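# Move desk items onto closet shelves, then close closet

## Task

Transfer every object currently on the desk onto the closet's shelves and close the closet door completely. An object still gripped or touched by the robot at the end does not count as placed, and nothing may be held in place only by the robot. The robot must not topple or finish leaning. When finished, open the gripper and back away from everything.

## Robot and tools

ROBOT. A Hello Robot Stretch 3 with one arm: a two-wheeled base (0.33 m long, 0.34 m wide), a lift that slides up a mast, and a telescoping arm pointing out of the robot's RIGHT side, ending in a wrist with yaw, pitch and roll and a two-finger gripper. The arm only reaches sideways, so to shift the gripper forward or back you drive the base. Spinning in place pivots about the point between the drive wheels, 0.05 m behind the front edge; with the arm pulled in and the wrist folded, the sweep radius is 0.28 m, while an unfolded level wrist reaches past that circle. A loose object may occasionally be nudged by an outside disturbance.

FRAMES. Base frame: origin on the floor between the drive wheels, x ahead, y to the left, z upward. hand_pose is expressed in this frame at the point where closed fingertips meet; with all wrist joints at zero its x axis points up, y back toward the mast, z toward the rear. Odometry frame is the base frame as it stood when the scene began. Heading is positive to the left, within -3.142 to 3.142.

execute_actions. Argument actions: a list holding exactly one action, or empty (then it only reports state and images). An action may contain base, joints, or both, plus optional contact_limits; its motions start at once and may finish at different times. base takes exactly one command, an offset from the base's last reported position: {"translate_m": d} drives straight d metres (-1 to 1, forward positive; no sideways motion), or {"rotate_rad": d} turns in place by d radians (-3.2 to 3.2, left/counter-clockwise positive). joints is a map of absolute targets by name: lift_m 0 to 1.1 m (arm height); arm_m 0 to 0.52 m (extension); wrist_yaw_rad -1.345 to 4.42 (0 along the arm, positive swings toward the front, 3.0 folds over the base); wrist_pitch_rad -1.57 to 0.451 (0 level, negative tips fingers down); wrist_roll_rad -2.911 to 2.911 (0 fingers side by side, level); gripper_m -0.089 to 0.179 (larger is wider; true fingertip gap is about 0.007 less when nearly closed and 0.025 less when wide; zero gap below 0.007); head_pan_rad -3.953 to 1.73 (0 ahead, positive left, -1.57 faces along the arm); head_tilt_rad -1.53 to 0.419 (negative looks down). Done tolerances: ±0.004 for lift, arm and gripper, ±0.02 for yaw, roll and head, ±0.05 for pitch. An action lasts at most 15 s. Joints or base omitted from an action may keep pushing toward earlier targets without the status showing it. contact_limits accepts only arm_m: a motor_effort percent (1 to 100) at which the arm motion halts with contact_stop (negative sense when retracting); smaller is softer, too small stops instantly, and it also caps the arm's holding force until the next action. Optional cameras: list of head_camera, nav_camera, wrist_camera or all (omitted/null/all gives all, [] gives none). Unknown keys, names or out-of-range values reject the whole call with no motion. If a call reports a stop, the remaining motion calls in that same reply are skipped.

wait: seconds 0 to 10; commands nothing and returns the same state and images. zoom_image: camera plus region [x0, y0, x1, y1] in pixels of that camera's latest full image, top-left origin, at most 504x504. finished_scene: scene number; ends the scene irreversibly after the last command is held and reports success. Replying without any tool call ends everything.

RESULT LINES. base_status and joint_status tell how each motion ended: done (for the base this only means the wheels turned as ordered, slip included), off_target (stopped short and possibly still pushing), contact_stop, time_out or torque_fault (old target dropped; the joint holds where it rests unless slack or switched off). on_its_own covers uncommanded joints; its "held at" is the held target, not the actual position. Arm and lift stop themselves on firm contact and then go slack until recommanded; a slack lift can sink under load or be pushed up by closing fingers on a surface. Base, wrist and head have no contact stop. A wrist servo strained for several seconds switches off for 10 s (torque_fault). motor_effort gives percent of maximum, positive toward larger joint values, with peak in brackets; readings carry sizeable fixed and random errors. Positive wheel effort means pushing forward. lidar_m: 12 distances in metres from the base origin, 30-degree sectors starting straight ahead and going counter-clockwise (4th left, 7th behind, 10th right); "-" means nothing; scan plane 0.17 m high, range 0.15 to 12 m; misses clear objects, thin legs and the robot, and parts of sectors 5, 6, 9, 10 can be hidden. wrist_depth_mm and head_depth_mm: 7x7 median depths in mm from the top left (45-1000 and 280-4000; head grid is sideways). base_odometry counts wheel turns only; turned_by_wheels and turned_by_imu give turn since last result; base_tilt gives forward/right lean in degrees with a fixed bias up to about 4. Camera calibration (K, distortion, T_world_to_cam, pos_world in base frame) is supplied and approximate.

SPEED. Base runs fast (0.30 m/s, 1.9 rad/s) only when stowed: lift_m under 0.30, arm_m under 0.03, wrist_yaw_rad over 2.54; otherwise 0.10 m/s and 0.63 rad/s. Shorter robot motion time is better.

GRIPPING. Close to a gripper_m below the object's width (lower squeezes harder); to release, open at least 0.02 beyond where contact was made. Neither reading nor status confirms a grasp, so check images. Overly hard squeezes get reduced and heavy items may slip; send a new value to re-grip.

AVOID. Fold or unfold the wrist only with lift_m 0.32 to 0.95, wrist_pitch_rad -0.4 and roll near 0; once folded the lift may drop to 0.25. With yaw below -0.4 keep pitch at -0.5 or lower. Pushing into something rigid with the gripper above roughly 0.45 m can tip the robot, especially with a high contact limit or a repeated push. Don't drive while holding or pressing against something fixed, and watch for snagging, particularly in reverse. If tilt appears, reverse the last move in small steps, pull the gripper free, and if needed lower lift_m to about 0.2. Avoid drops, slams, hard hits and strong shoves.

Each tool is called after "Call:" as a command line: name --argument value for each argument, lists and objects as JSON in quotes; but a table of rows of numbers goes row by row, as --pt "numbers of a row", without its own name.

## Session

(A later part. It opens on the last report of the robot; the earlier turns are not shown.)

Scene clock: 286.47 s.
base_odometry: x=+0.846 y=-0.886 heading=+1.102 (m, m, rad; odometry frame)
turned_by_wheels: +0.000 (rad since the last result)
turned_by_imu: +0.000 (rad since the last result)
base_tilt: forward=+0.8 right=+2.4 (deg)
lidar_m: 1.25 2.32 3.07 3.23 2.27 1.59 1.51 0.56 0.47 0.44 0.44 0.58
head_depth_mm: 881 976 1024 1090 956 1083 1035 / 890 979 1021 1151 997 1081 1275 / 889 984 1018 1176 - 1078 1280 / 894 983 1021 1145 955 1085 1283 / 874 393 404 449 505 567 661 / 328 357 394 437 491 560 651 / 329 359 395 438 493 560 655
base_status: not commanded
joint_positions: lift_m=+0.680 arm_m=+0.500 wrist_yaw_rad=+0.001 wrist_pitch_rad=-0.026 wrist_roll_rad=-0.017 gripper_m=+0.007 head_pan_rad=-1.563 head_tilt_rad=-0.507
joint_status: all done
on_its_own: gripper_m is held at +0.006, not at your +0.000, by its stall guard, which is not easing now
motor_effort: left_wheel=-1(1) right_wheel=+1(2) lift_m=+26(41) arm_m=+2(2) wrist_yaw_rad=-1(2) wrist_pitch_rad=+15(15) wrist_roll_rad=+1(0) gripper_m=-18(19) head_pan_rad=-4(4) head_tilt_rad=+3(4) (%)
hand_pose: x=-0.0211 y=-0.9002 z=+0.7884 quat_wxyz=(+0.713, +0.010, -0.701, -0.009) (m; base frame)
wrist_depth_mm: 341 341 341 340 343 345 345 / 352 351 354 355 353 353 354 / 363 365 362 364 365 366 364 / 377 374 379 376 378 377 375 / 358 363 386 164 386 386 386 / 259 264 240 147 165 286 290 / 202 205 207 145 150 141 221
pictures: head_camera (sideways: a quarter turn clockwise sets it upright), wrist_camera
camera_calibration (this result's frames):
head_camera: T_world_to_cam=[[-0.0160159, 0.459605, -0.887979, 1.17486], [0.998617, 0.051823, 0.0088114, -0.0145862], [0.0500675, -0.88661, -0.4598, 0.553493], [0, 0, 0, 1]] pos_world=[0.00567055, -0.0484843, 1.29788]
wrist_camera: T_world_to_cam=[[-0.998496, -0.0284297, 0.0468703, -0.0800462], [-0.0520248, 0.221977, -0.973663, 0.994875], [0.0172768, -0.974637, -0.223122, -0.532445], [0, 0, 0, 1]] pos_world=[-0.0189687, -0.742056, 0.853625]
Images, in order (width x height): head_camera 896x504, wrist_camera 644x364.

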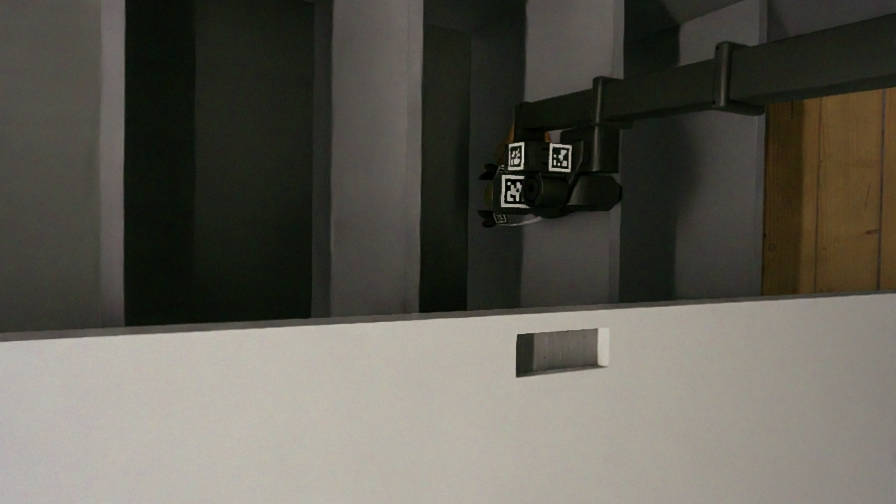

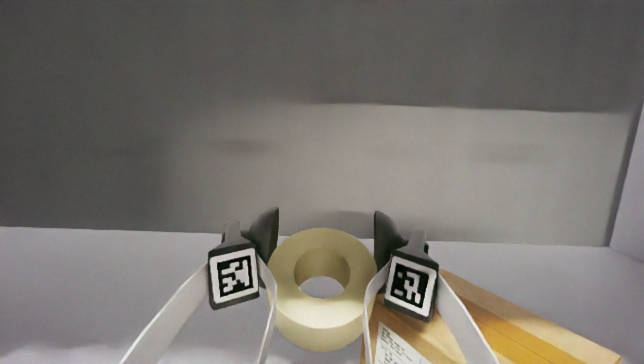

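Call:
execute_actions --actions '[{"joints":{"wrist_yaw_rad":0.35}}]' --cameras '[]'

Call:
execute_actions --actions '[{"joints":{"lift_m":0.645}}]' --cameras '[]'

Call:
execute_actions --actions '[{"joints":{"gripper_m":0.07}}]' --cameras '[]'

Call:
execute_actions --actions '[{"joints":{"lift_m":0.72}}]' --cameras '[]'

Call:
execute_actions --actions '[{"joints":{"wrist_yaw_rad":0,"gripper_m":-0.02}}]' --cameras '[]'

Call:
execute_actions --actions '[{"joints":{"arm_m":0,"lift_m":0.9}}]' --cameras '["wrist_camera"]'

Scene clock: 287.70 s.
base_odometry: x=+0.846 y=-0.886 heading=+1.102 (m, m, rad; odometry frame)
turned_by_wheels: +0.000 (rad since the last result)
turned_by_imu: +0.000 (rad since the last result)
base_tilt: forward=+0.7 right=+2.4 (deg)
lidar_m: 1.25 2.32 3.06 3.22 2.27 1.60 1.51 0.55 0.47 0.44 0.44 0.58
head_depth_mm: 881 977 1022 1091 953 1080 1032 / 886 982 1021 1144 991 1082 1263 / 887 982 1016 1153 1242 1078 1280 / 890 987 1018 1181 934 1081 1284 / 873 394 404 449 504 566 662 / 328 358 393 438 490 559 650 / 329 359 393 438 492 561 654
base_status: not commanded
joint_positions: lift_m=+0.680 arm_m=+0.500 wrist_yaw_rad=+0.347 wrist_pitch_rad=-0.026 wrist_roll_rad=-0.017 gripper_m=+0.007 head_pan_rad=-1.563 head_tilt_rad=-0.507
joint_status: all done
on_its_own: gripper_m is held at +0.006, not at your +0.000, by its stall guard, which is not easing now
motor_effort: left_wheel=-1(1) right_wheel=+3(3) lift_m=+26(26) arm_m=+2(2) wrist_yaw_rad=+3(4) wrist_pitch_rad=+14(15) wrist_roll_rad=+1(1) gripper_m=-19(20) head_pan_rad=-4(4) head_tilt_rad=+5(4) (%)
hand_pose: x=+0.0656 y=-0.8850 z=+0.7884 quat_wxyz=(+0.704, +0.130, -0.688, +0.114) (m; base frame)
wrist_depth_mm: 502 453 404 367 340 311 289 / 528 468 421 378 344 319 295 / 551 487 435 391 357 327 302 / 546 498 447 406 367 335 311 / 357 368 406 165 367 344 318 / 259 265 240 147 248 285 290 / 203 205 207 145 213 219 144
pictures: none
No camera images: the call's "cameras" was empty. Leave "cameras" out to get every camera's image.

Scene clock: 288.83 s.
base_odometry: x=+0.846 y=-0.886 heading=+1.102 (m, m, rad; odometry frame)
turned_by_wheels: +0.000 (rad since the last result)
turned_by_imu: +0.000 (rad since the last result)
base_tilt: forward=+0.7 right=+2.4 (deg)
lidar_m: 1.25 2.32 3.07 3.23 2.27 1.59 1.51 0.55 0.47 0.44 0.44 0.58
head_depth_mm: 885 974 1023 1095 959 1047 1094 / 891 979 1022 1151 954 1079 1281 / 890 979 1021 1152 - 1080 1289 / 896 980 1016 1148 957 1079 1284 / 873 394 404 450 505 568 664 / 329 358 394 436 490 558 651 / 330 360 395 438 492 561 655
base_status: not commanded
joint_positions: lift_m=+0.646 arm_m=+0.500 wrist_yaw_rad=+0.348 wrist_pitch_rad=-0.007 wrist_roll_rad=-0.017 gripper_m=+0.007 head_pan_rad=-1.563 head_tilt_rad=-0.507
joint_status: all done
on_its_own: gripper_m is held at +0.006, not at your +0.000, by its stall guard, which is not easing now
motor_effort: left_wheel=-2(1) right_wheel=+3(3) lift_m=+20(30) arm_m=+2(2) wrist_yaw_rad=+1(3) wrist_pitch_rad=+4(15) wrist_roll_rad=+0(0) gripper_m=-20(19) head_pan_rad=-4(4) head_tilt_rad=+4(4) (%)
hand_pose: x=+0.0658 y=-0.8855 z=+0.7584 quat_wxyz=(+0.703, +0.124, -0.690, +0.121) (m; base frame)
wrist_depth_mm: 511 457 407 371 340 313 290 / 533 470 423 383 348 322 297 / 548 487 435 393 356 325 304 / 494 477 442 406 366 335 309 / 291 297 332 164 358 331 312 / 207 211 192 147 197 228 138 / 161 162 164 145 169 174 132
pictures: none
No camera images: the call's "cameras" was empty. Leave "cameras" out to get every camera's image.

Scene clock: 289.97 s.
base_odometry: x=+0.846 y=-0.886 heading=+1.102 (m, m, rad; odometry frame)
turned_by_wheels: +0.000 (rad since the last result)
turned_by_imu: +0.000 (rad since the last result)
base_tilt: forward=+0.9 right=+2.3 (deg)
lidar_m: 1.25 2.32 3.08 3.24 2.27 1.60 1.52 0.56 0.47 0.43 0.44 0.58
head_depth_mm: 884 977 1021 1090 957 1046 1095 / 886 981 1023 1149 953 1083 1283 / 887 983 1020 1147 - 1082 1280 / 893 987 1021 1149 936 1081 1283 / 871 394 405 450 504 566 664 / 329 359 394 437 492 559 650 / 329 359 395 438 492 561 655
base_status: not commanded
joint_positions: lift_m=+0.646 arm_m=+0.500 wrist_yaw_rad=+0.348 wrist_pitch_rad=-0.007 wrist_roll_rad=-0.017 gripper_m=+0.070 head_pan_rad=-1.563 head_tilt_rad=-0.507
joint_status: all done
motor_effort: left_wheel=-2(2) right_wheel=+2(3) lift_m=+20(20) arm_m=+2(2) wrist_yaw_rad=+3(2) wrist_pitch_rad=+4(4) wrist_roll_rad=+1(0) gripper_m=+0(77) head_pan_rad=-4(4) head_tilt_rad=+4(4) (%)
hand_pose: x=+0.0658 y=-0.8855 z=+0.7585 quat_wxyz=(+0.703, +0.124, -0.690, +0.121) (m; base frame)
wrist_depth_mm: 516 457 408 370 339 313 291 / 529 472 420 380 348 319 297 / 553 489 435 391 358 327 304 / 491 480 442 405 365 333 308 / 294 298 336 316 353 332 311 / 208 211 191 170 - 229 138 / 161 163 164 136 171 173 133
pictures: none
No camera images: the call's "cameras" was empty. Leave "cameras" out to get every camera's image.

Scene clock: 291.47 s.
base_odometry: x=+0.846 y=-0.886 heading=+1.102 (m, m, rad; odometry frame)
turned_by_wheels: +0.000 (rad since the last result)
turned_by_imu: +0.000 (rad since the last result)
base_tilt: forward=+0.8 right=+2.4 (deg)
lidar_m: 1.26 2.32 3.07 3.23 2.27 1.60 1.52 0.55 0.47 0.44 0.44 0.58
head_depth_mm: 885 975 1021 1095 954 1047 - / 885 981 1021 1149 955 1083 1282 / 890 980 1019 1173 877 1082 1283 / 891 982 1021 1152 952 1077 1286 / 876 393 403 449 505 567 663 / 328 357 393 436 490 558 649 / 329 359 395 438 493 561 655
base_status: not commanded
joint_positions: lift_m=+0.720 arm_m=+0.500 wrist_yaw_rad=+0.348 wrist_pitch_rad=-0.017 wrist_roll_rad=-0.017 gripper_m=+0.070 head_pan_rad=-1.563 head_tilt_rad=-0.507
joint_status: all done
motor_effort: left_wheel=-1(1) right_wheel=+1(3) lift_m=+44(46) arm_m=+2(2) wrist_yaw_rad=+3(2) wrist_pitch_rad=+10(10) wrist_roll_rad=+0(1) gripper_m=+0(1) head_pan_rad=-4(4) head_tilt_rad=+5(3) (%)
hand_pose: x=+0.0657 y=-0.8852 z=+0.8300 quat_wxyz=(+0.704, +0.127, -0.689, +0.117) (m; base frame)
wrist_depth_mm: 477 439 394 365 337 311 289 / 528 472 419 380 349 320 297 / 546 492 435 394 359 327 303 / 574 508 449 404 367 335 309 / 470 480 460 413 373 345 315 / 337 344 332 355 - 348 323 / 264 268 271 273 278 284 289
pictures: none
No camera images: the call's "cameras" was empty. Leave "cameras" out to get every camera's image.

Scene clock: 292.87 s.
base_odometry: x=+0.846 y=-0.886 heading=+1.102 (m, m, rad; odometry frame)
turned_by_wheels: +0.000 (rad since the last result)
turned_by_imu: +0.000 (rad since the last result)
base_tilt: forward=+0.8 right=+2.5 (deg)
lidar_m: 1.25 2.32 3.08 3.22 2.27 1.60 1.51 0.56 0.47 0.44 0.44 0.58
head_depth_mm: 886 973 1019 1090 957 1042 - / 886 979 1021 1145 956 1082 1284 / 890 983 1018 1174 879 1082 1287 / 889 984 1020 1152 955 1080 1289 / 871 393 404 449 505 568 663 / 328 358 394 436 490 559 651 / 329 359 395 439 491 561 653
base_status: not commanded
joint_positions: lift_m=+0.720 arm_m=+0.500 wrist_yaw_rad=+0.002 wrist_pitch_rad=-0.017 wrist_roll_rad=-0.017 gripper_m=-0.020 head_pan_rad=-1.563 head_tilt_rad=-0.507
joint_status: all done
motor_effort: left_wheel=-1(1) right_wheel=+1(2) lift_m=+43(43) arm_m=+1(1) wrist_yaw_rad=-1(1) wrist_pitch_rad=+10(10) wrist_roll_rad=+0(1) gripper_m=-10(84) head_pan_rad=-4(4) head_tilt_rad=+4(4) (%)
hand_pose: x=-0.0209 y=-0.9005 z=+0.8300 quat_wxyz=(+0.713, +0.007, -0.701, -0.005) (m; base frame)
wrist_depth_mm: 343 344 344 342 344 343 343 / 353 353 354 356 353 353 355 / 365 365 363 364 365 364 365 / 378 377 377 377 377 378 374 / 389 388 389 - 390 389 387 / 336 343 351 - 368 371 363 / 264 266 271 274 277 283 290
pictures: none
No camera images: the call's "cameras" was empty. Leave "cameras" out to get every camera's image.

Scene clock: 297.70 s.
base_odometry: x=+0.846 y=-0.886 heading=+1.102 (m, m, rad; odometry frame)
turned_by_wheels: +0.000 (rad since the last result)
turned_by_imu: +0.000 (rad since the last result)
base_tilt: forward=+0.7 right=+2.3 (deg)
lidar_m: 1.25 2.32 3.08 3.23 2.27 1.59 1.51 0.56 0.47 0.44 0.44 0.58
head_depth_mm: 887 971 1024 1092 956 1048 - / 884 976 1024 1150 951 1115 - / 894 983 1020 1148 975 - - / 893 982 1021 1148 955 1079 1260 / 876 393 405 450 506 567 662 / 329 359 394 436 492 558 651 / 329 360 395 438 492 561 656
base_status: not commanded
joint_positions: lift_m=+0.900 arm_m=+0.002 wrist_yaw_rad=+0.001 wrist_pitch_rad=-0.023 wrist_roll_rad=-0.017 gripper_m=-0.020 head_pan_rad=-1.563 head_tilt_rad=-0.507
joint_status: all done
joint sent to its limit — the command would take arm_m past its lower limit, so that joint was sent only as far as its limit.
motor_effort: left_wheel=-1(1) right_wheel=+1(2) lift_m=+43(50) arm_m=-2(5) wrist_yaw_rad=+0(2) wrist_pitch_rad=+13(60) wrist_roll_rad=+0(1) gripper_m=-10(10) head_pan_rad=-4(4) head_tilt_rad=+4(4) (%)
hand_pose: x=-0.0213 y=-0.4029 z=+1.0083 quat_wxyz=(+0.713, +0.009, -0.701, -0.008) (m; base frame)
wrist_depth_mm: 176 178 823 834 813 658 444 / 181 183 837 845 840 656 435 / 187 188 865 859 860 602 433 / 195 203 899 905 900 562 430 / 202 210 908 - 908 634 429 / 207 215 701 - 727 624 425 / 214 215 570 575 554 552 423
pictures: wrist_camera
camera_calibration (this result's frames):
wrist_camera: T_world_to_cam=[[-0.998509, -0.0278806, 0.0469318, -0.0761704], [-0.0519241, 0.219763, -0.97417, 1.09825], [0.0168466, -0.975155, -0.220883, -0.00116175], [0, 0, 0, 1]] pos_world=[-0.0190118, -0.24461, 1.0732]
Images, in order (width x height): wrist_camera 644x364.

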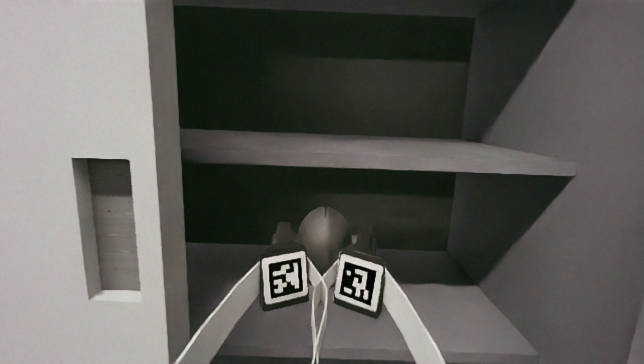

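Call:
execute_actions --actions '[{"joints":{"wrist_yaw_rad":1.57}}]' --cameras '[]'

Call:
execute_actions --actions '[{"base":{"translate_m":0.27}}]' --cameras '[]'

Call:
execute_actions --actions '[{"base":{"rotate_rad":-1.57}}]' --cameras '["wrist_camera"]'

Scene clock: 299.57 s.
base_odometry: x=+0.846 y=-0.886 heading=+1.102 (m, m, rad; odometry frame)
turned_by_wheels: +0.000 (rad since the last result)
turned_by_imu: +0.000 (rad since the last result)
base_tilt: forward=+0.8 right=+2.4 (deg)
lidar_m: 1.25 2.32 3.06 3.22 2.26 1.59 1.52 0.56 0.47 0.44 0.44 0.58
head_depth_mm: 884 975 1025 1097 954 1048 - / 885 979 1022 1150 954 1081 - / 886 981 1020 1147 956 1083 - / 895 986 1022 1148 953 1083 1280 / 876 393 404 450 506 568 662 / 329 359 394 436 491 560 622 / 330 360 395 439 493 563 642
base_status: not commanded
joint_positions: lift_m=+0.900 arm_m=+0.002 wrist_yaw_rad=+1.568 wrist_pitch_rad=-0.023 wrist_roll_rad=-0.017 gripper_m=-0.020 head_pan_rad=-1.563 head_tilt_rad=-0.507
joint_status: all done
motor_effort: left_wheel=+0(0) right_wheel=+2(2) lift_m=+44(44) arm_m=-2(2) wrist_yaw_rad=+2(6) wrist_pitch_rad=+14(13) wrist_roll_rad=+1(1) gripper_m=-9(10) head_pan_rad=-4(4) head_tilt_rad=+4(4) (%)
hand_pose: x=+0.2342 y=-0.1482 z=+1.0083 quat_wxyz=(+0.511, +0.501, -0.490, +0.498) (m; base frame)
wrist_depth_mm: - - - - 854 431 344 / - - - - 863 429 342 / - - - - 832 422 338 / - - - - 812 420 335 / - - - - 799 413 334 / - - - - 691 416 333 / - - - - 829 432 332
pictures: none
No camera images: the call's "cameras" was empty. Leave "cameras" out to get every camera's image.

Scene clock: 303.57 s.
base_odometry: x=+0.968 y=-0.645 heading=+1.102 (m, m, rad; odometry frame)
turned_by_wheels: +0.000 (rad since the last result)
turned_by_imu: -0.001 (rad since the last result)
base_tilt: forward=+0.8 right=+2.4 (deg)
lidar_m: 1.15 2.05 2.70 3.25 2.65 1.88 1.79 0.67 0.44 0.42 0.41 0.50
head_depth_mm: 312 340 373 413 463 525 - / 313 341 374 414 464 527 - / 314 342 376 416 466 530 - / 315 343 376 417 469 532 619 / 316 344 378 419 470 536 622 / 316 345 379 421 472 537 596 / 317 346 381 415 449 484 538
base_status: done
joint_positions: lift_m=+0.900 arm_m=+0.002 wrist_yaw_rad=+1.568 wrist_pitch_rad=-0.023 wrist_roll_rad=-0.017 gripper_m=-0.020 head_pan_rad=-1.563 head_tilt_rad=-0.507
joint_status: not commanded
motor_effort: left_wheel=-1(4) right_wheel=+0(5) lift_m=+44(43) arm_m=-2(2) wrist_yaw_rad=+2(2) wrist_pitch_rad=+13(13) wrist_roll_rad=+0(1) gripper_m=-11(10) head_pan_rad=-4(4) head_tilt_rad=+3(4) (%)
hand_pose: x=+0.2342 y=-0.1481 z=+1.0083 quat_wxyz=(+0.511, +0.501, -0.490, +0.498) (m; base frame)
wrist_depth_mm: - - - - 804 406 270 / - - - - 803 401 269 / - - - - 791 398 267 / - - - - 770 393 265 / - - - - 746 390 263 / - - - - 658 385 262 / - - - - 787 383 260
pictures: none
No camera images: the call's "cameras" was empty. Leave "cameras" out to get every camera's image.

Scene clock: 307.03 s.
base_odometry: x=+0.968 y=-0.645 heading=-0.468 (m, m, rad; odometry frame)
turned_by_wheels: -1.570 (rad since the last result)
turned_by_imu: -1.562 (rad since the last result)
base_tilt: forward=+0.8 right=+2.4 (deg)
lidar_m: 0.42 0.41 0.50 1.15 2.04 2.69 3.25 2.66 1.88 1.78 0.67 0.44
head_depth_mm: 1466 1601 1729 1932 2023 1567 - / 1476 1598 1734 1950 2010 1570 - / 1471 1619 1763 1958 2035 1581 - / 1474 1610 1759 1984 2023 1577 1278 / 1479 1624 1782 1963 2021 1576 1282 / 1482 1628 1795 1990 2015 1575 1360 / 1495 1626 1798 1957 1872 965 925
base_status: done
joint_positions: lift_m=+0.900 arm_m=+0.002 wrist_yaw_rad=+1.568 wrist_pitch_rad=-0.023 wrist_roll_rad=-0.017 gripper_m=-0.020 head_pan_rad=-1.563 head_tilt_rad=-0.507
joint_status: not commanded
motor_effort: left_wheel=+3(6) right_wheel=-3(5) lift_m=+43(44) arm_m=-2(2) wrist_yaw_rad=+2(3) wrist_pitch_rad=+13(13) wrist_roll_rad=+1(0) gripper_m=-9(8) head_pan_rad=-4(4) head_tilt_rad=+3(4) (%)
hand_pose: x=+0.2342 y=-0.1480 z=+1.0083 quat_wxyz=(+0.511, +0.501, -0.490, +0.498) (m; base frame)
wrist_depth_mm: 323 323 324 325 886 829 629 / 335 336 335 333 - 928 626 / 343 346 345 345 - 846 623 / 355 355 357 362 - 902 613 / 369 367 369 - - 911 620 / 379 383 384 - 785 757 607 / 392 397 399 400 - 891 605
pictures: wrist_camera
camera_calibration (this result's frames):
wrist_camera: T_world_to_cam=[[0.0245392, -0.998597, 0.0469322, -0.197272], [-0.219935, -0.0511888, -0.97417, 1.05474], [0.975206, 0.0135833, -0.220883, 0.164984], [0, 0, 0, 1]] pos_world=[0.0759226, -0.145245, 1.0732]
Images, in order (width x height): wrist_camera 644x364.

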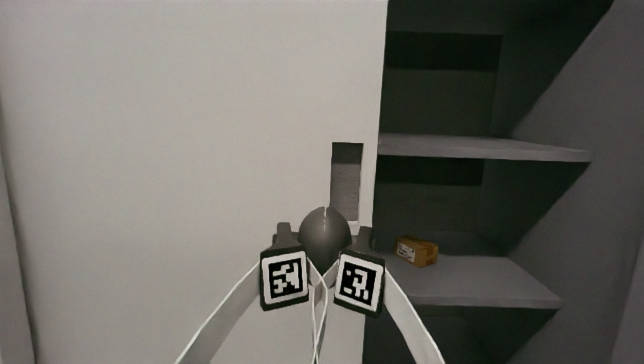

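Call:
execute_actions --actions '[{"base":{"translate_m":0.185},"joints":{"arm_m":0.028}}]' --cameras '["wrist_camera"]'

Scene clock: 310.60 s.
base_odometry: x=+1.134 y=-0.729 heading=-0.468 (m, m, rad; odometry frame)
turned_by_wheels: +0.000 (rad since the last result)
turned_by_imu: +0.000 (rad since the last result)
base_tilt: forward=+0.8 right=+2.2 (deg)
lidar_m: 0.23 0.24 0.26 0.60 2.05 2.71 3.46 2.62 1.87 1.78 0.58 0.25
head_depth_mm: 1458 1579 1713 1937 2035 1655 - / 1456 1607 1744 1934 2012 1633 - / 1471 1607 1759 1952 2030 1626 - / 1472 1602 1760 1975 2034 1574 1286 / 1482 1613 1769 1968 2026 1533 1311 / 1431 641 647 607 672 752 - / 444 479 524 580 655 776 996
base_status: done
joint_positions: lift_m=+0.900 arm_m=+0.028 wrist_yaw_rad=+1.579 wrist_pitch_rad=-0.024 wrist_roll_rad=-0.017 gripper_m=-0.020 head_pan_rad=-1.563 head_tilt_rad=-0.507
joint_status: all done
motor_effort: left_wheel=+4(9) right_wheel=-1(5) lift_m=+44(44) arm_m=+2(1) wrist_yaw_rad=-7(7) wrist_pitch_rad=+14(14) wrist_roll_rad=+0(1) gripper_m=-10(8) head_pan_rad=-4(4) head_tilt_rad=+4(3) (%)
hand_pose: x=+0.2342 y=-0.1707 z=+1.0082 quat_wxyz=(+0.509, +0.504, -0.487, +0.500) (m; base frame)
wrist_depth_mm: 155 154 155 154 797 783 593 / 160 160 160 159 815 819 593 / 165 165 165 165 834 814 589 / 171 170 169 171 868 761 529 / 176 176 176 - 895 861 579 / 183 182 183 - 664 735 574 / 190 189 189 191 560 565 552
pictures: wrist_camera
camera_calibration (this result's frames):
wrist_camera: T_world_to_cam=[[0.0350984, -0.998282, 0.0469187, -0.222337], [-0.21978, -0.0535084, -0.974081, 1.05295], [0.974918, 0.0238769, -0.221281, 0.167514], [0, 0, 0, 1]] pos_world=[0.0759097, -0.169613, 1.07316]
Images, in order (width x height): wrist_camera 644x364.

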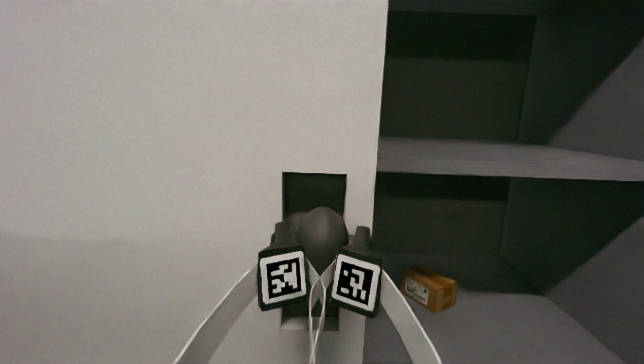

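Call:
execute_actions --actions '[{"joints":{"arm_m":0.3},"contact_limits":{"arm_m":22}}]' --cameras '["wrist_camera"]'

Scene clock: 314.60 s.
base_odometry: x=+1.134 y=-0.729 heading=-0.468 (m, m, rad; odometry frame)
turned_by_wheels: +0.000 (rad since the last result)
turned_by_imu: +0.000 (rad since the last result)
base_tilt: forward=+0.8 right=+2.3 (deg)
lidar_m: 0.23 0.24 0.26 0.60 2.06 2.71 3.44 2.62 1.87 1.77 0.35 0.24
head_depth_mm: 1453 1578 1712 1867 1914 1524 1279 / 1461 1592 1734 1885 2024 1569 1279 / 1462 1600 1764 1872 1885 1582 1281 / 1470 1604 1761 1923 1862 1574 1281 / 1477 1612 1776 1929 1861 1523 1217 / 1427 643 650 604 674 755 866 / 443 477 525 583 671 731 631
base_status: not commanded
joint_positions: lift_m=+0.900 arm_m=+0.300 wrist_yaw_rad=+1.572 wrist_pitch_rad=-0.022 wrist_roll_rad=-0.017 gripper_m=-0.020 head_pan_rad=-1.563 head_tilt_rad=-0.507
joint_status: all done
motor_effort: left_wheel=+2(11) right_wheel=-2(12) lift_m=+44(43) arm_m=+2(7) wrist_yaw_rad=-1(49) wrist_pitch_rad=+13(14) wrist_roll_rad=+1(0) gripper_m=-10(14) head_pan_rad=-4(4) head_tilt_rad=+4(3) (%)
contact_limits: arm_m 22 (drawing in: default 17, maximum 27; extending or still: default 22, maximum 36)
hand_pose: x=+0.2343 y=-0.4445 z=+1.0086 quat_wxyz=(+0.510, +0.501, -0.489, +0.499) (m; base frame)
wrist_depth_mm: 166 166 166 755 733 202 134 / 171 172 171 829 746 199 133 / 176 177 177 500 641 197 133 / 182 182 184 452 631 196 132 / 189 189 200 - 706 194 131 / 195 196 197 - 618 193 130 / 202 203 204 524 530 191 133
pictures: wrist_camera
camera_calibration (this result's frames):
wrist_camera: T_world_to_cam=[[0.0278751, -0.998508, 0.0469591, -0.49417], [-0.218799, -0.0519328, -0.974387, 1.03944], [0.975372, 0.0168865, -0.21992, 0.169497], [0, 0, 0, 1]] pos_world=[0.0758807, -0.442314, 1.0733]
Images, in order (width x height): wrist_camera 644x364.

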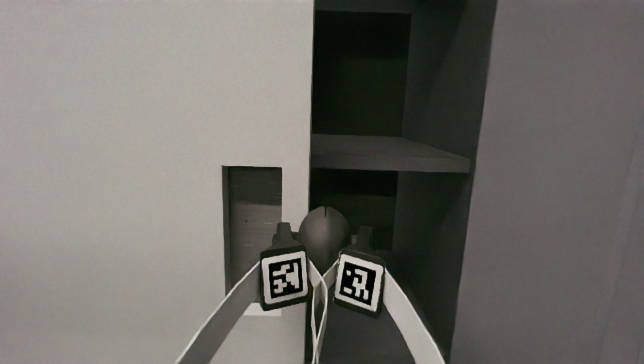

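Slipped out. Re-insert deeper.

Call:
execute_actions --actions '[{"base":{"translate_m":-0.03}}]' --cameras '[]'

Call:
execute_actions --actions '[{"joints":{"arm_m":0.262}}]' --cameras '[]'

Call:
execute_actions --actions '[{"base":{"translate_m":0.05}}]' --cameras '[]'

Call:
execute_actions --actions '[{"joints":{"arm_m":0.42},"contact_limits":{"arm_m":15}}]' --cameras '["wrist_camera"]'

Scene clock: 315.90 s.
base_odometry: x=+1.107 y=-0.715 heading=-0.468 (m, m, rad; odometry frame)
turned_by_wheels: +0.000 (rad since the last result)
turned_by_imu: +0.000 (rad since the last result)
base_tilt: forward=+0.9 right=+2.4 (deg)
lidar_m: 0.26 0.27 0.29 0.71 2.05 2.70 3.85 2.62 1.88 1.78 0.39 0.28
head_depth_mm: 1452 1588 1719 1893 1915 1521 1285 / 1463 1600 1739 1886 2021 1575 1288 / 1473 1611 1760 1884 1876 1573 1288 / 1471 1612 1766 1938 1887 1577 1284 / 1479 1609 1764 1941 1879 1569 1259 / 1478 1583 1693 774 729 784 888 / 482 497 535 583 673 750 849
base_status: done
joint_positions: lift_m=+0.900 arm_m=+0.300 wrist_yaw_rad=+1.572 wrist_pitch_rad=-0.022 wrist_roll_rad=-0.017 gripper_m=-0.020 head_pan_rad=-1.563 head_tilt_rad=-0.507
joint_status: not commanded
motor_effort: left_wheel=+2(4) right_wheel=-1(5) lift_m=+43(44) arm_m=+2(2) wrist_yaw_rad=-1(1) wrist_pitch_rad=+13(13) wrist_roll_rad=+1(1) gripper_m=-9(9) head_pan_rad=-3(4) head_tilt_rad=+4(3) (%)
hand_pose: x=+0.2343 y=-0.4445 z=+1.0086 quat_wxyz=(+0.510, +0.501, -0.489, +0.499) (m; base frame)
wrist_depth_mm: 195 195 195 745 720 205 137 / 201 201 202 840 748 203 141 / 208 208 208 502 653 201 141 / 215 215 218 484 635 198 140 / 222 222 225 - 709 197 143 / 229 230 230 - 619 196 147 / 239 238 238 545 551 194 152
pictures: none
No camera images: the call's "cameras" was empty. Leave "cameras" out to get every camera's image.

Scene clock: 317.23 s.
base_odometry: x=+1.107 y=-0.715 heading=-0.468 (m, m, rad; odometry frame)
turned_by_wheels: +0.000 (rad since the last result)
turned_by_imu: +0.000 (rad since the last result)
base_tilt: forward=+0.9 right=+2.3 (deg)
lidar_m: 0.26 0.27 0.29 0.70 2.04 2.70 3.81 2.63 1.87 1.77 0.39 0.27
head_depth_mm: 1461 1584 1724 1885 1923 1518 1287 / 1462 1608 1727 1890 1944 1568 1288 / 1467 1615 1759 1941 1793 1576 1282 / 1472 1599 1757 1949 2076 1579 1287 / 1473 1609 1774 1929 1880 1566 1253 / 1489 1590 1703 774 735 783 884 / 483 495 534 585 668 751 831
base_status: not commanded
joint_positions: lift_m=+0.900 arm_m=+0.262 wrist_yaw_rad=+1.572 wrist_pitch_rad=-0.022 wrist_roll_rad=-0.017 gripper_m=-0.020 head_pan_rad=-1.563 head_tilt_rad=-0.507
joint_status: all done
motor_effort: left_wheel=+2(3) right_wheel=-1(1) lift_m=+43(43) arm_m=-2(5) wrist_yaw_rad=-1(2) wrist_pitch_rad=+13(13) wrist_roll_rad=+0(1) gripper_m=-10(9) head_pan_rad=-4(4) head_tilt_rad=+5(4) (%)
hand_pose: x=+0.2343 y=-0.4071 z=+1.0086 quat_wxyz=(+0.510, +0.501, -0.489, +0.499) (m; base frame)
wrist_depth_mm: 192 192 191 192 729 449 183 / 197 197 198 198 776 451 181 / 204 204 204 205 684 440 180 / 210 210 211 214 748 436 179 / 217 218 218 - 842 263 178 / 226 225 226 - 678 261 177 / 235 234 234 235 584 260 175
pictures: none
No camera images: the call's "cameras" was empty. Leave "cameras" out to get every camera's image.

Scene clock: 318.83 s.
base_odometry: x=+1.151 y=-0.738 heading=-0.469 (m, m, rad; odometry frame)
turned_by_wheels: -0.001 (rad since the last result)
turned_by_imu: -0.011 (rad since the last result)
base_tilt: forward=+0.8 right=+2.5 (deg)
lidar_m: 0.22 0.22 0.25 0.53 2.04 2.68 3.45 2.65 1.88 1.77 0.33 0.23
head_depth_mm: 1459 1592 1733 1886 1949 1528 1279 / 1465 1601 1718 1884 1939 1573 1287 / 1488 1598 1756 1926 1806 1579 1287 / 1478 1613 1759 1968 - 1574 1289 / 1466 1602 1776 1946 1815 1481 1204 / 599 604 553 602 659 736 858 / 435 474 520 578 643 712 600
base_status: done
joint_positions: lift_m=+0.900 arm_m=+0.262 wrist_yaw_rad=+1.580 wrist_pitch_rad=-0.024 wrist_roll_rad=-0.017 gripper_m=-0.020 head_pan_rad=-1.563 head_tilt_rad=-0.507
joint_status: not commanded
on_its_own: right_wheel is at rest, and its effort (+24) is outside its rest range (-18 to +18)
motor_effort: left_wheel=-10(14) right_wheel=+24(29) lift_m=+43(43) arm_m=-2(2) wrist_yaw_rad=-9(9) wrist_pitch_rad=+13(14) wrist_roll_rad=+0(1) gripper_m=-9(9) head_pan_rad=-4(4) head_tilt_rad=+4(4) (%)
hand_pose: x=+0.2342 y=-0.4048 z=+1.0083 quat_wxyz=(+0.508, +0.504, -0.487, +0.501) (m; base frame)
wrist_depth_mm: 154 154 154 155 688 443 178 / 159 159 159 159 764 436 178 / 164 164 165 165 672 434 176 / 169 169 170 172 600 429 175 / 175 176 176 - 735 425 174 / 181 181 181 - 671 423 173 / 188 188 189 191 551 418 172
pictures: none
No camera images: the call's "cameras" was empty. Leave "cameras" out to get every camera's image.

Scene clock: 321.23 s.
base_odometry: x=+1.151 y=-0.738 heading=-0.468 (m, m, rad; odometry frame)
turned_by_wheels: +0.001 (rad since the last result)
turned_by_imu: +0.004 (rad since the last result)
base_tilt: forward=+0.8 right=+2.2 (deg)
lidar_m: 0.21 0.22 0.25 0.53 2.05 2.69 3.45 2.64 1.88 0.77 0.32 0.22
head_depth_mm: 1458 1591 1719 1867 1903 1551 1287 / 1469 1600 1723 2013 2022 1577 1290 / 1472 1604 1752 - 2027 1572 1287 / 1474 1605 1768 1924 2039 1576 1292 / 1480 1620 1775 1924 1935 1485 1181 / 584 589 543 582 664 728 821 / 439 479 518 557 582 582 584
base_status: not commanded
joint_positions: lift_m=+0.900 arm_m=+0.419 wrist_yaw_rad=+1.694 wrist_pitch_rad=-0.028 wrist_roll_rad=-0.017 gripper_m=-0.020 head_pan_rad=-1.563 head_tilt_rad=-0.507
joint_status: all done
on_its_own: wrist_yaw_rad is at rest, and its effort (-97) is outside its rest range (-12 to +12)
motor_effort: left_wheel=+7(10) right_wheel=+0(24) lift_m=+42(43) arm_m=+11(15) wrist_yaw_rad=-97(97) wrist_pitch_rad=+16(16) wrist_roll_rad=+0(1) gripper_m=-20(20) head_pan_rad=-3(4) head_tilt_rad=+4(4) (%)
contact_limits: arm_m 15 (drawing in: default 17, maximum 27; extending or still: default 22, maximum 36)
hand_pose: x=+0.2322 y=-0.5321 z=+1.0072 quat_wxyz=(+0.480, +0.532, -0.456, +0.528) (m; base frame)
wrist_depth_mm: 174 169 164 159 86 83 81 / 180 175 169 164 88 85 83 / 186 181 175 168 91 88 86 / 194 188 180 187 94 91 90 / 200 194 188 178 97 93 102 / 208 201 194 - 100 97 106 / 218 210 201 195 103 100 110
pictures: wrist_camera
camera_calibration (this result's frames):
wrist_camera: T_world_to_cam=[[0.150076, -0.987567, 0.0467756, -0.603835], [-0.21619, -0.0789464, -0.973154, 1.01685], [0.964748, 0.135935, -0.22535, 0.244005], [0, 0, 0, 1]] pos_world=[0.0750509, -0.54922, 1.07278]
Images, in order (width x height): wrist_camera 644x364.

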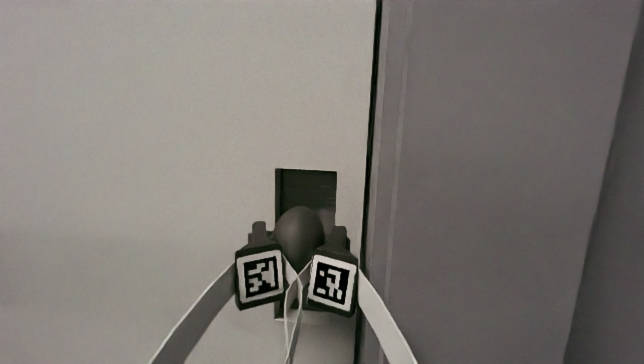

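Call:
execute_actions --actions '[{"joints":{"arm_m":0.39}}]' --cameras '[]'

Call:
execute_actions --actions '[{"base":{"translate_m":-0.4},"joints":{"head_pan_rad":-0.7,"head_tilt_rad":-0.2}}]' --cameras '["wrist_camera","head_camera"]'

Scene clock: 322.50 s.
base_odometry: x=+1.151 y=-0.738 heading=-0.468 (m, m, rad; odometry frame)
turned_by_wheels: +0.000 (rad since the last result)
turned_by_imu: -0.002 (rad since the last result)
base_tilt: forward=+0.9 right=+2.3 (deg)
lidar_m: 0.21 0.22 0.25 0.53 2.05 2.69 3.45 2.65 1.88 0.77 0.32 0.23
head_depth_mm: 1455 1585 1727 1878 1913 1553 1287 / 1467 1600 1732 2009 2034 1581 1285 / 1483 1608 1764 - 2032 1569 1283 / 1470 1597 1764 1898 2042 1576 1293 / 1479 1602 1775 1915 1953 1476 1191 / 585 590 544 582 658 729 821 / 436 475 515 553 587 589 590
base_status: not commanded
joint_positions: lift_m=+0.900 arm_m=+0.390 wrist_yaw_rad=+1.607 wrist_pitch_rad=-0.023 wrist_roll_rad=-0.017 gripper_m=-0.020 head_pan_rad=-1.563 head_tilt_rad=-0.507
joint_status: all done
on_its_own: wrist_yaw_rad is at rest, and its effort (-31) is outside its rest range (-12 to +12)
motor_effort: left_wheel=+1(7) right_wheel=+7(6) lift_m=+43(42) arm_m=+0(14) wrist_yaw_rad=-31(97) wrist_pitch_rad=+13(16) wrist_roll_rad=+1(1) gripper_m=-11(18) head_pan_rad=-5(4) head_tilt_rad=+5(5) (%)
hand_pose: x=+0.2341 y=-0.5257 z=+1.0084 quat_wxyz=(+0.501, +0.510, -0.480, +0.508) (m; base frame)
wrist_depth_mm: 161 160 159 158 99 85 85 / 167 165 164 163 102 88 88 / 172 171 169 169 105 91 91 / 177 176 175 187 107 94 94 / 183 182 181 - 105 97 98 / 191 189 188 - 102 100 113 / 198 196 195 194 106 104 118
pictures: none
No camera images: the call's "cameras" was empty. Leave "cameras" out to get every camera's image.

Scene clock: 327.80 s.
base_odometry: x=+0.794 y=-0.557 heading=-0.468 (m, m, rad; odometry frame)
turned_by_wheels: +0.000 (rad since the last result)
turned_by_imu: +0.001 (rad since the last result)
base_tilt: forward=+0.8 right=+2.4 (deg)
lidar_m: 0.62 0.59 0.76 1.98 2.03 2.65 3.04 2.70 1.91 1.80 0.81 0.65
head_depth_mm: 1808 1856 1899 1969 2015 2046 1659 / 739 774 813 851 903 959 1497 / 693 717 742 772 802 841 876 / 682 711 737 767 801 840 880 / 625 651 673 700 729 760 791 / 578 600 622 642 665 689 717 / 538 556 574 593 612 633 657
base_status: done
joint_positions: lift_m=+0.900 arm_m=+0.390 wrist_yaw_rad=+1.616 wrist_pitch_rad=-0.022 wrist_roll_rad=-0.017 gripper_m=-0.020 head_pan_rad=-0.707 head_tilt_rad=-0.211
joint_status: all done
on_its_own: wrist_yaw_rad is held at +1.618, not at your +1.570, by its stall guard, which is not easing now
motor_effort: left_wheel=+1(2) right_wheel=+0(11) lift_m=+43(42) arm_m=+0(1) wrist_yaw_rad=+2(31) wrist_pitch_rad=+13(13) wrist_roll_rad=+0(1) gripper_m=-8(12) head_pan_rad=+5(58) head_tilt_rad=+6(28) (%)
hand_pose: x=+0.2340 y=-0.5234 z=+1.0086 quat_wxyz=(+0.499, +0.512, -0.478, +0.510) (m; base frame)
wrist_depth_mm: 555 546 539 533 466 467 - / 569 565 553 554 479 488 - / 590 574 569 568 497 506 - / 602 596 596 585 512 - - / 626 617 608 - 531 - - / 647 640 639 - 546 - - / 678 668 665 654 572 - -
pictures: head_camera (sideways: a quarter turn clockwise sets it upright), wrist_camera
camera_calibration (this result's frames):
head_camera: T_world_to_cam=[[-0.145686, 0.107925, -0.983427, 1.30028], [0.614777, 0.788688, -0.00452064, 0.00511123], [0.775129, -0.605246, -0.181251, 0.186554], [0, 0, 0, 1]] pos_world=[0.0416872, -0.0314522, 1.31256]
wrist_camera: T_world_to_cam=[[0.0721911, -0.996285, 0.0469558, -0.58206], [-0.216341, -0.0615992, -0.974373, 1.02965], [0.973645, 0.0601825, -0.219985, 0.194213], [0, 0, 0, 1]] pos_world=[0.0756815, -0.52816, 1.07332]
Images, in order (width x height): head_camera 896x504, wrist_camera 644x364.

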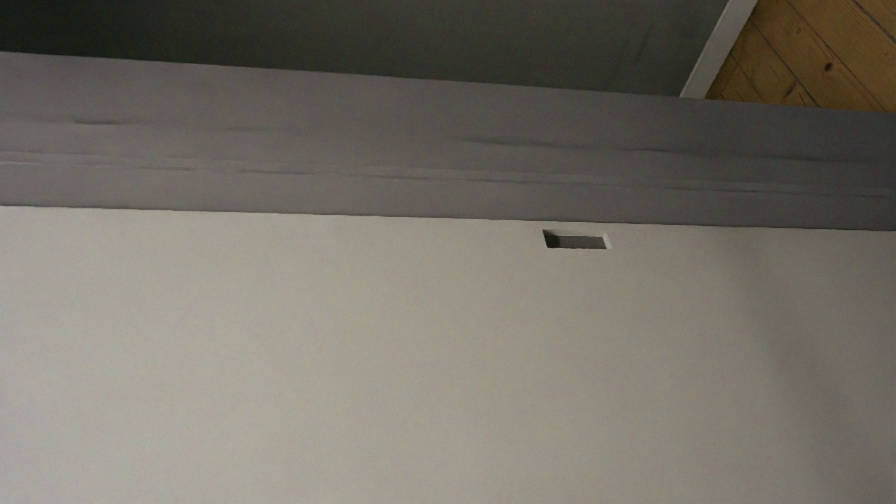

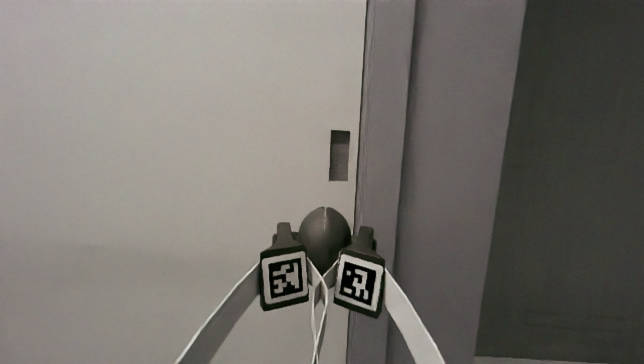

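Closed.

Call:
finished_scene --scene 1

The scene is finished: the task was done.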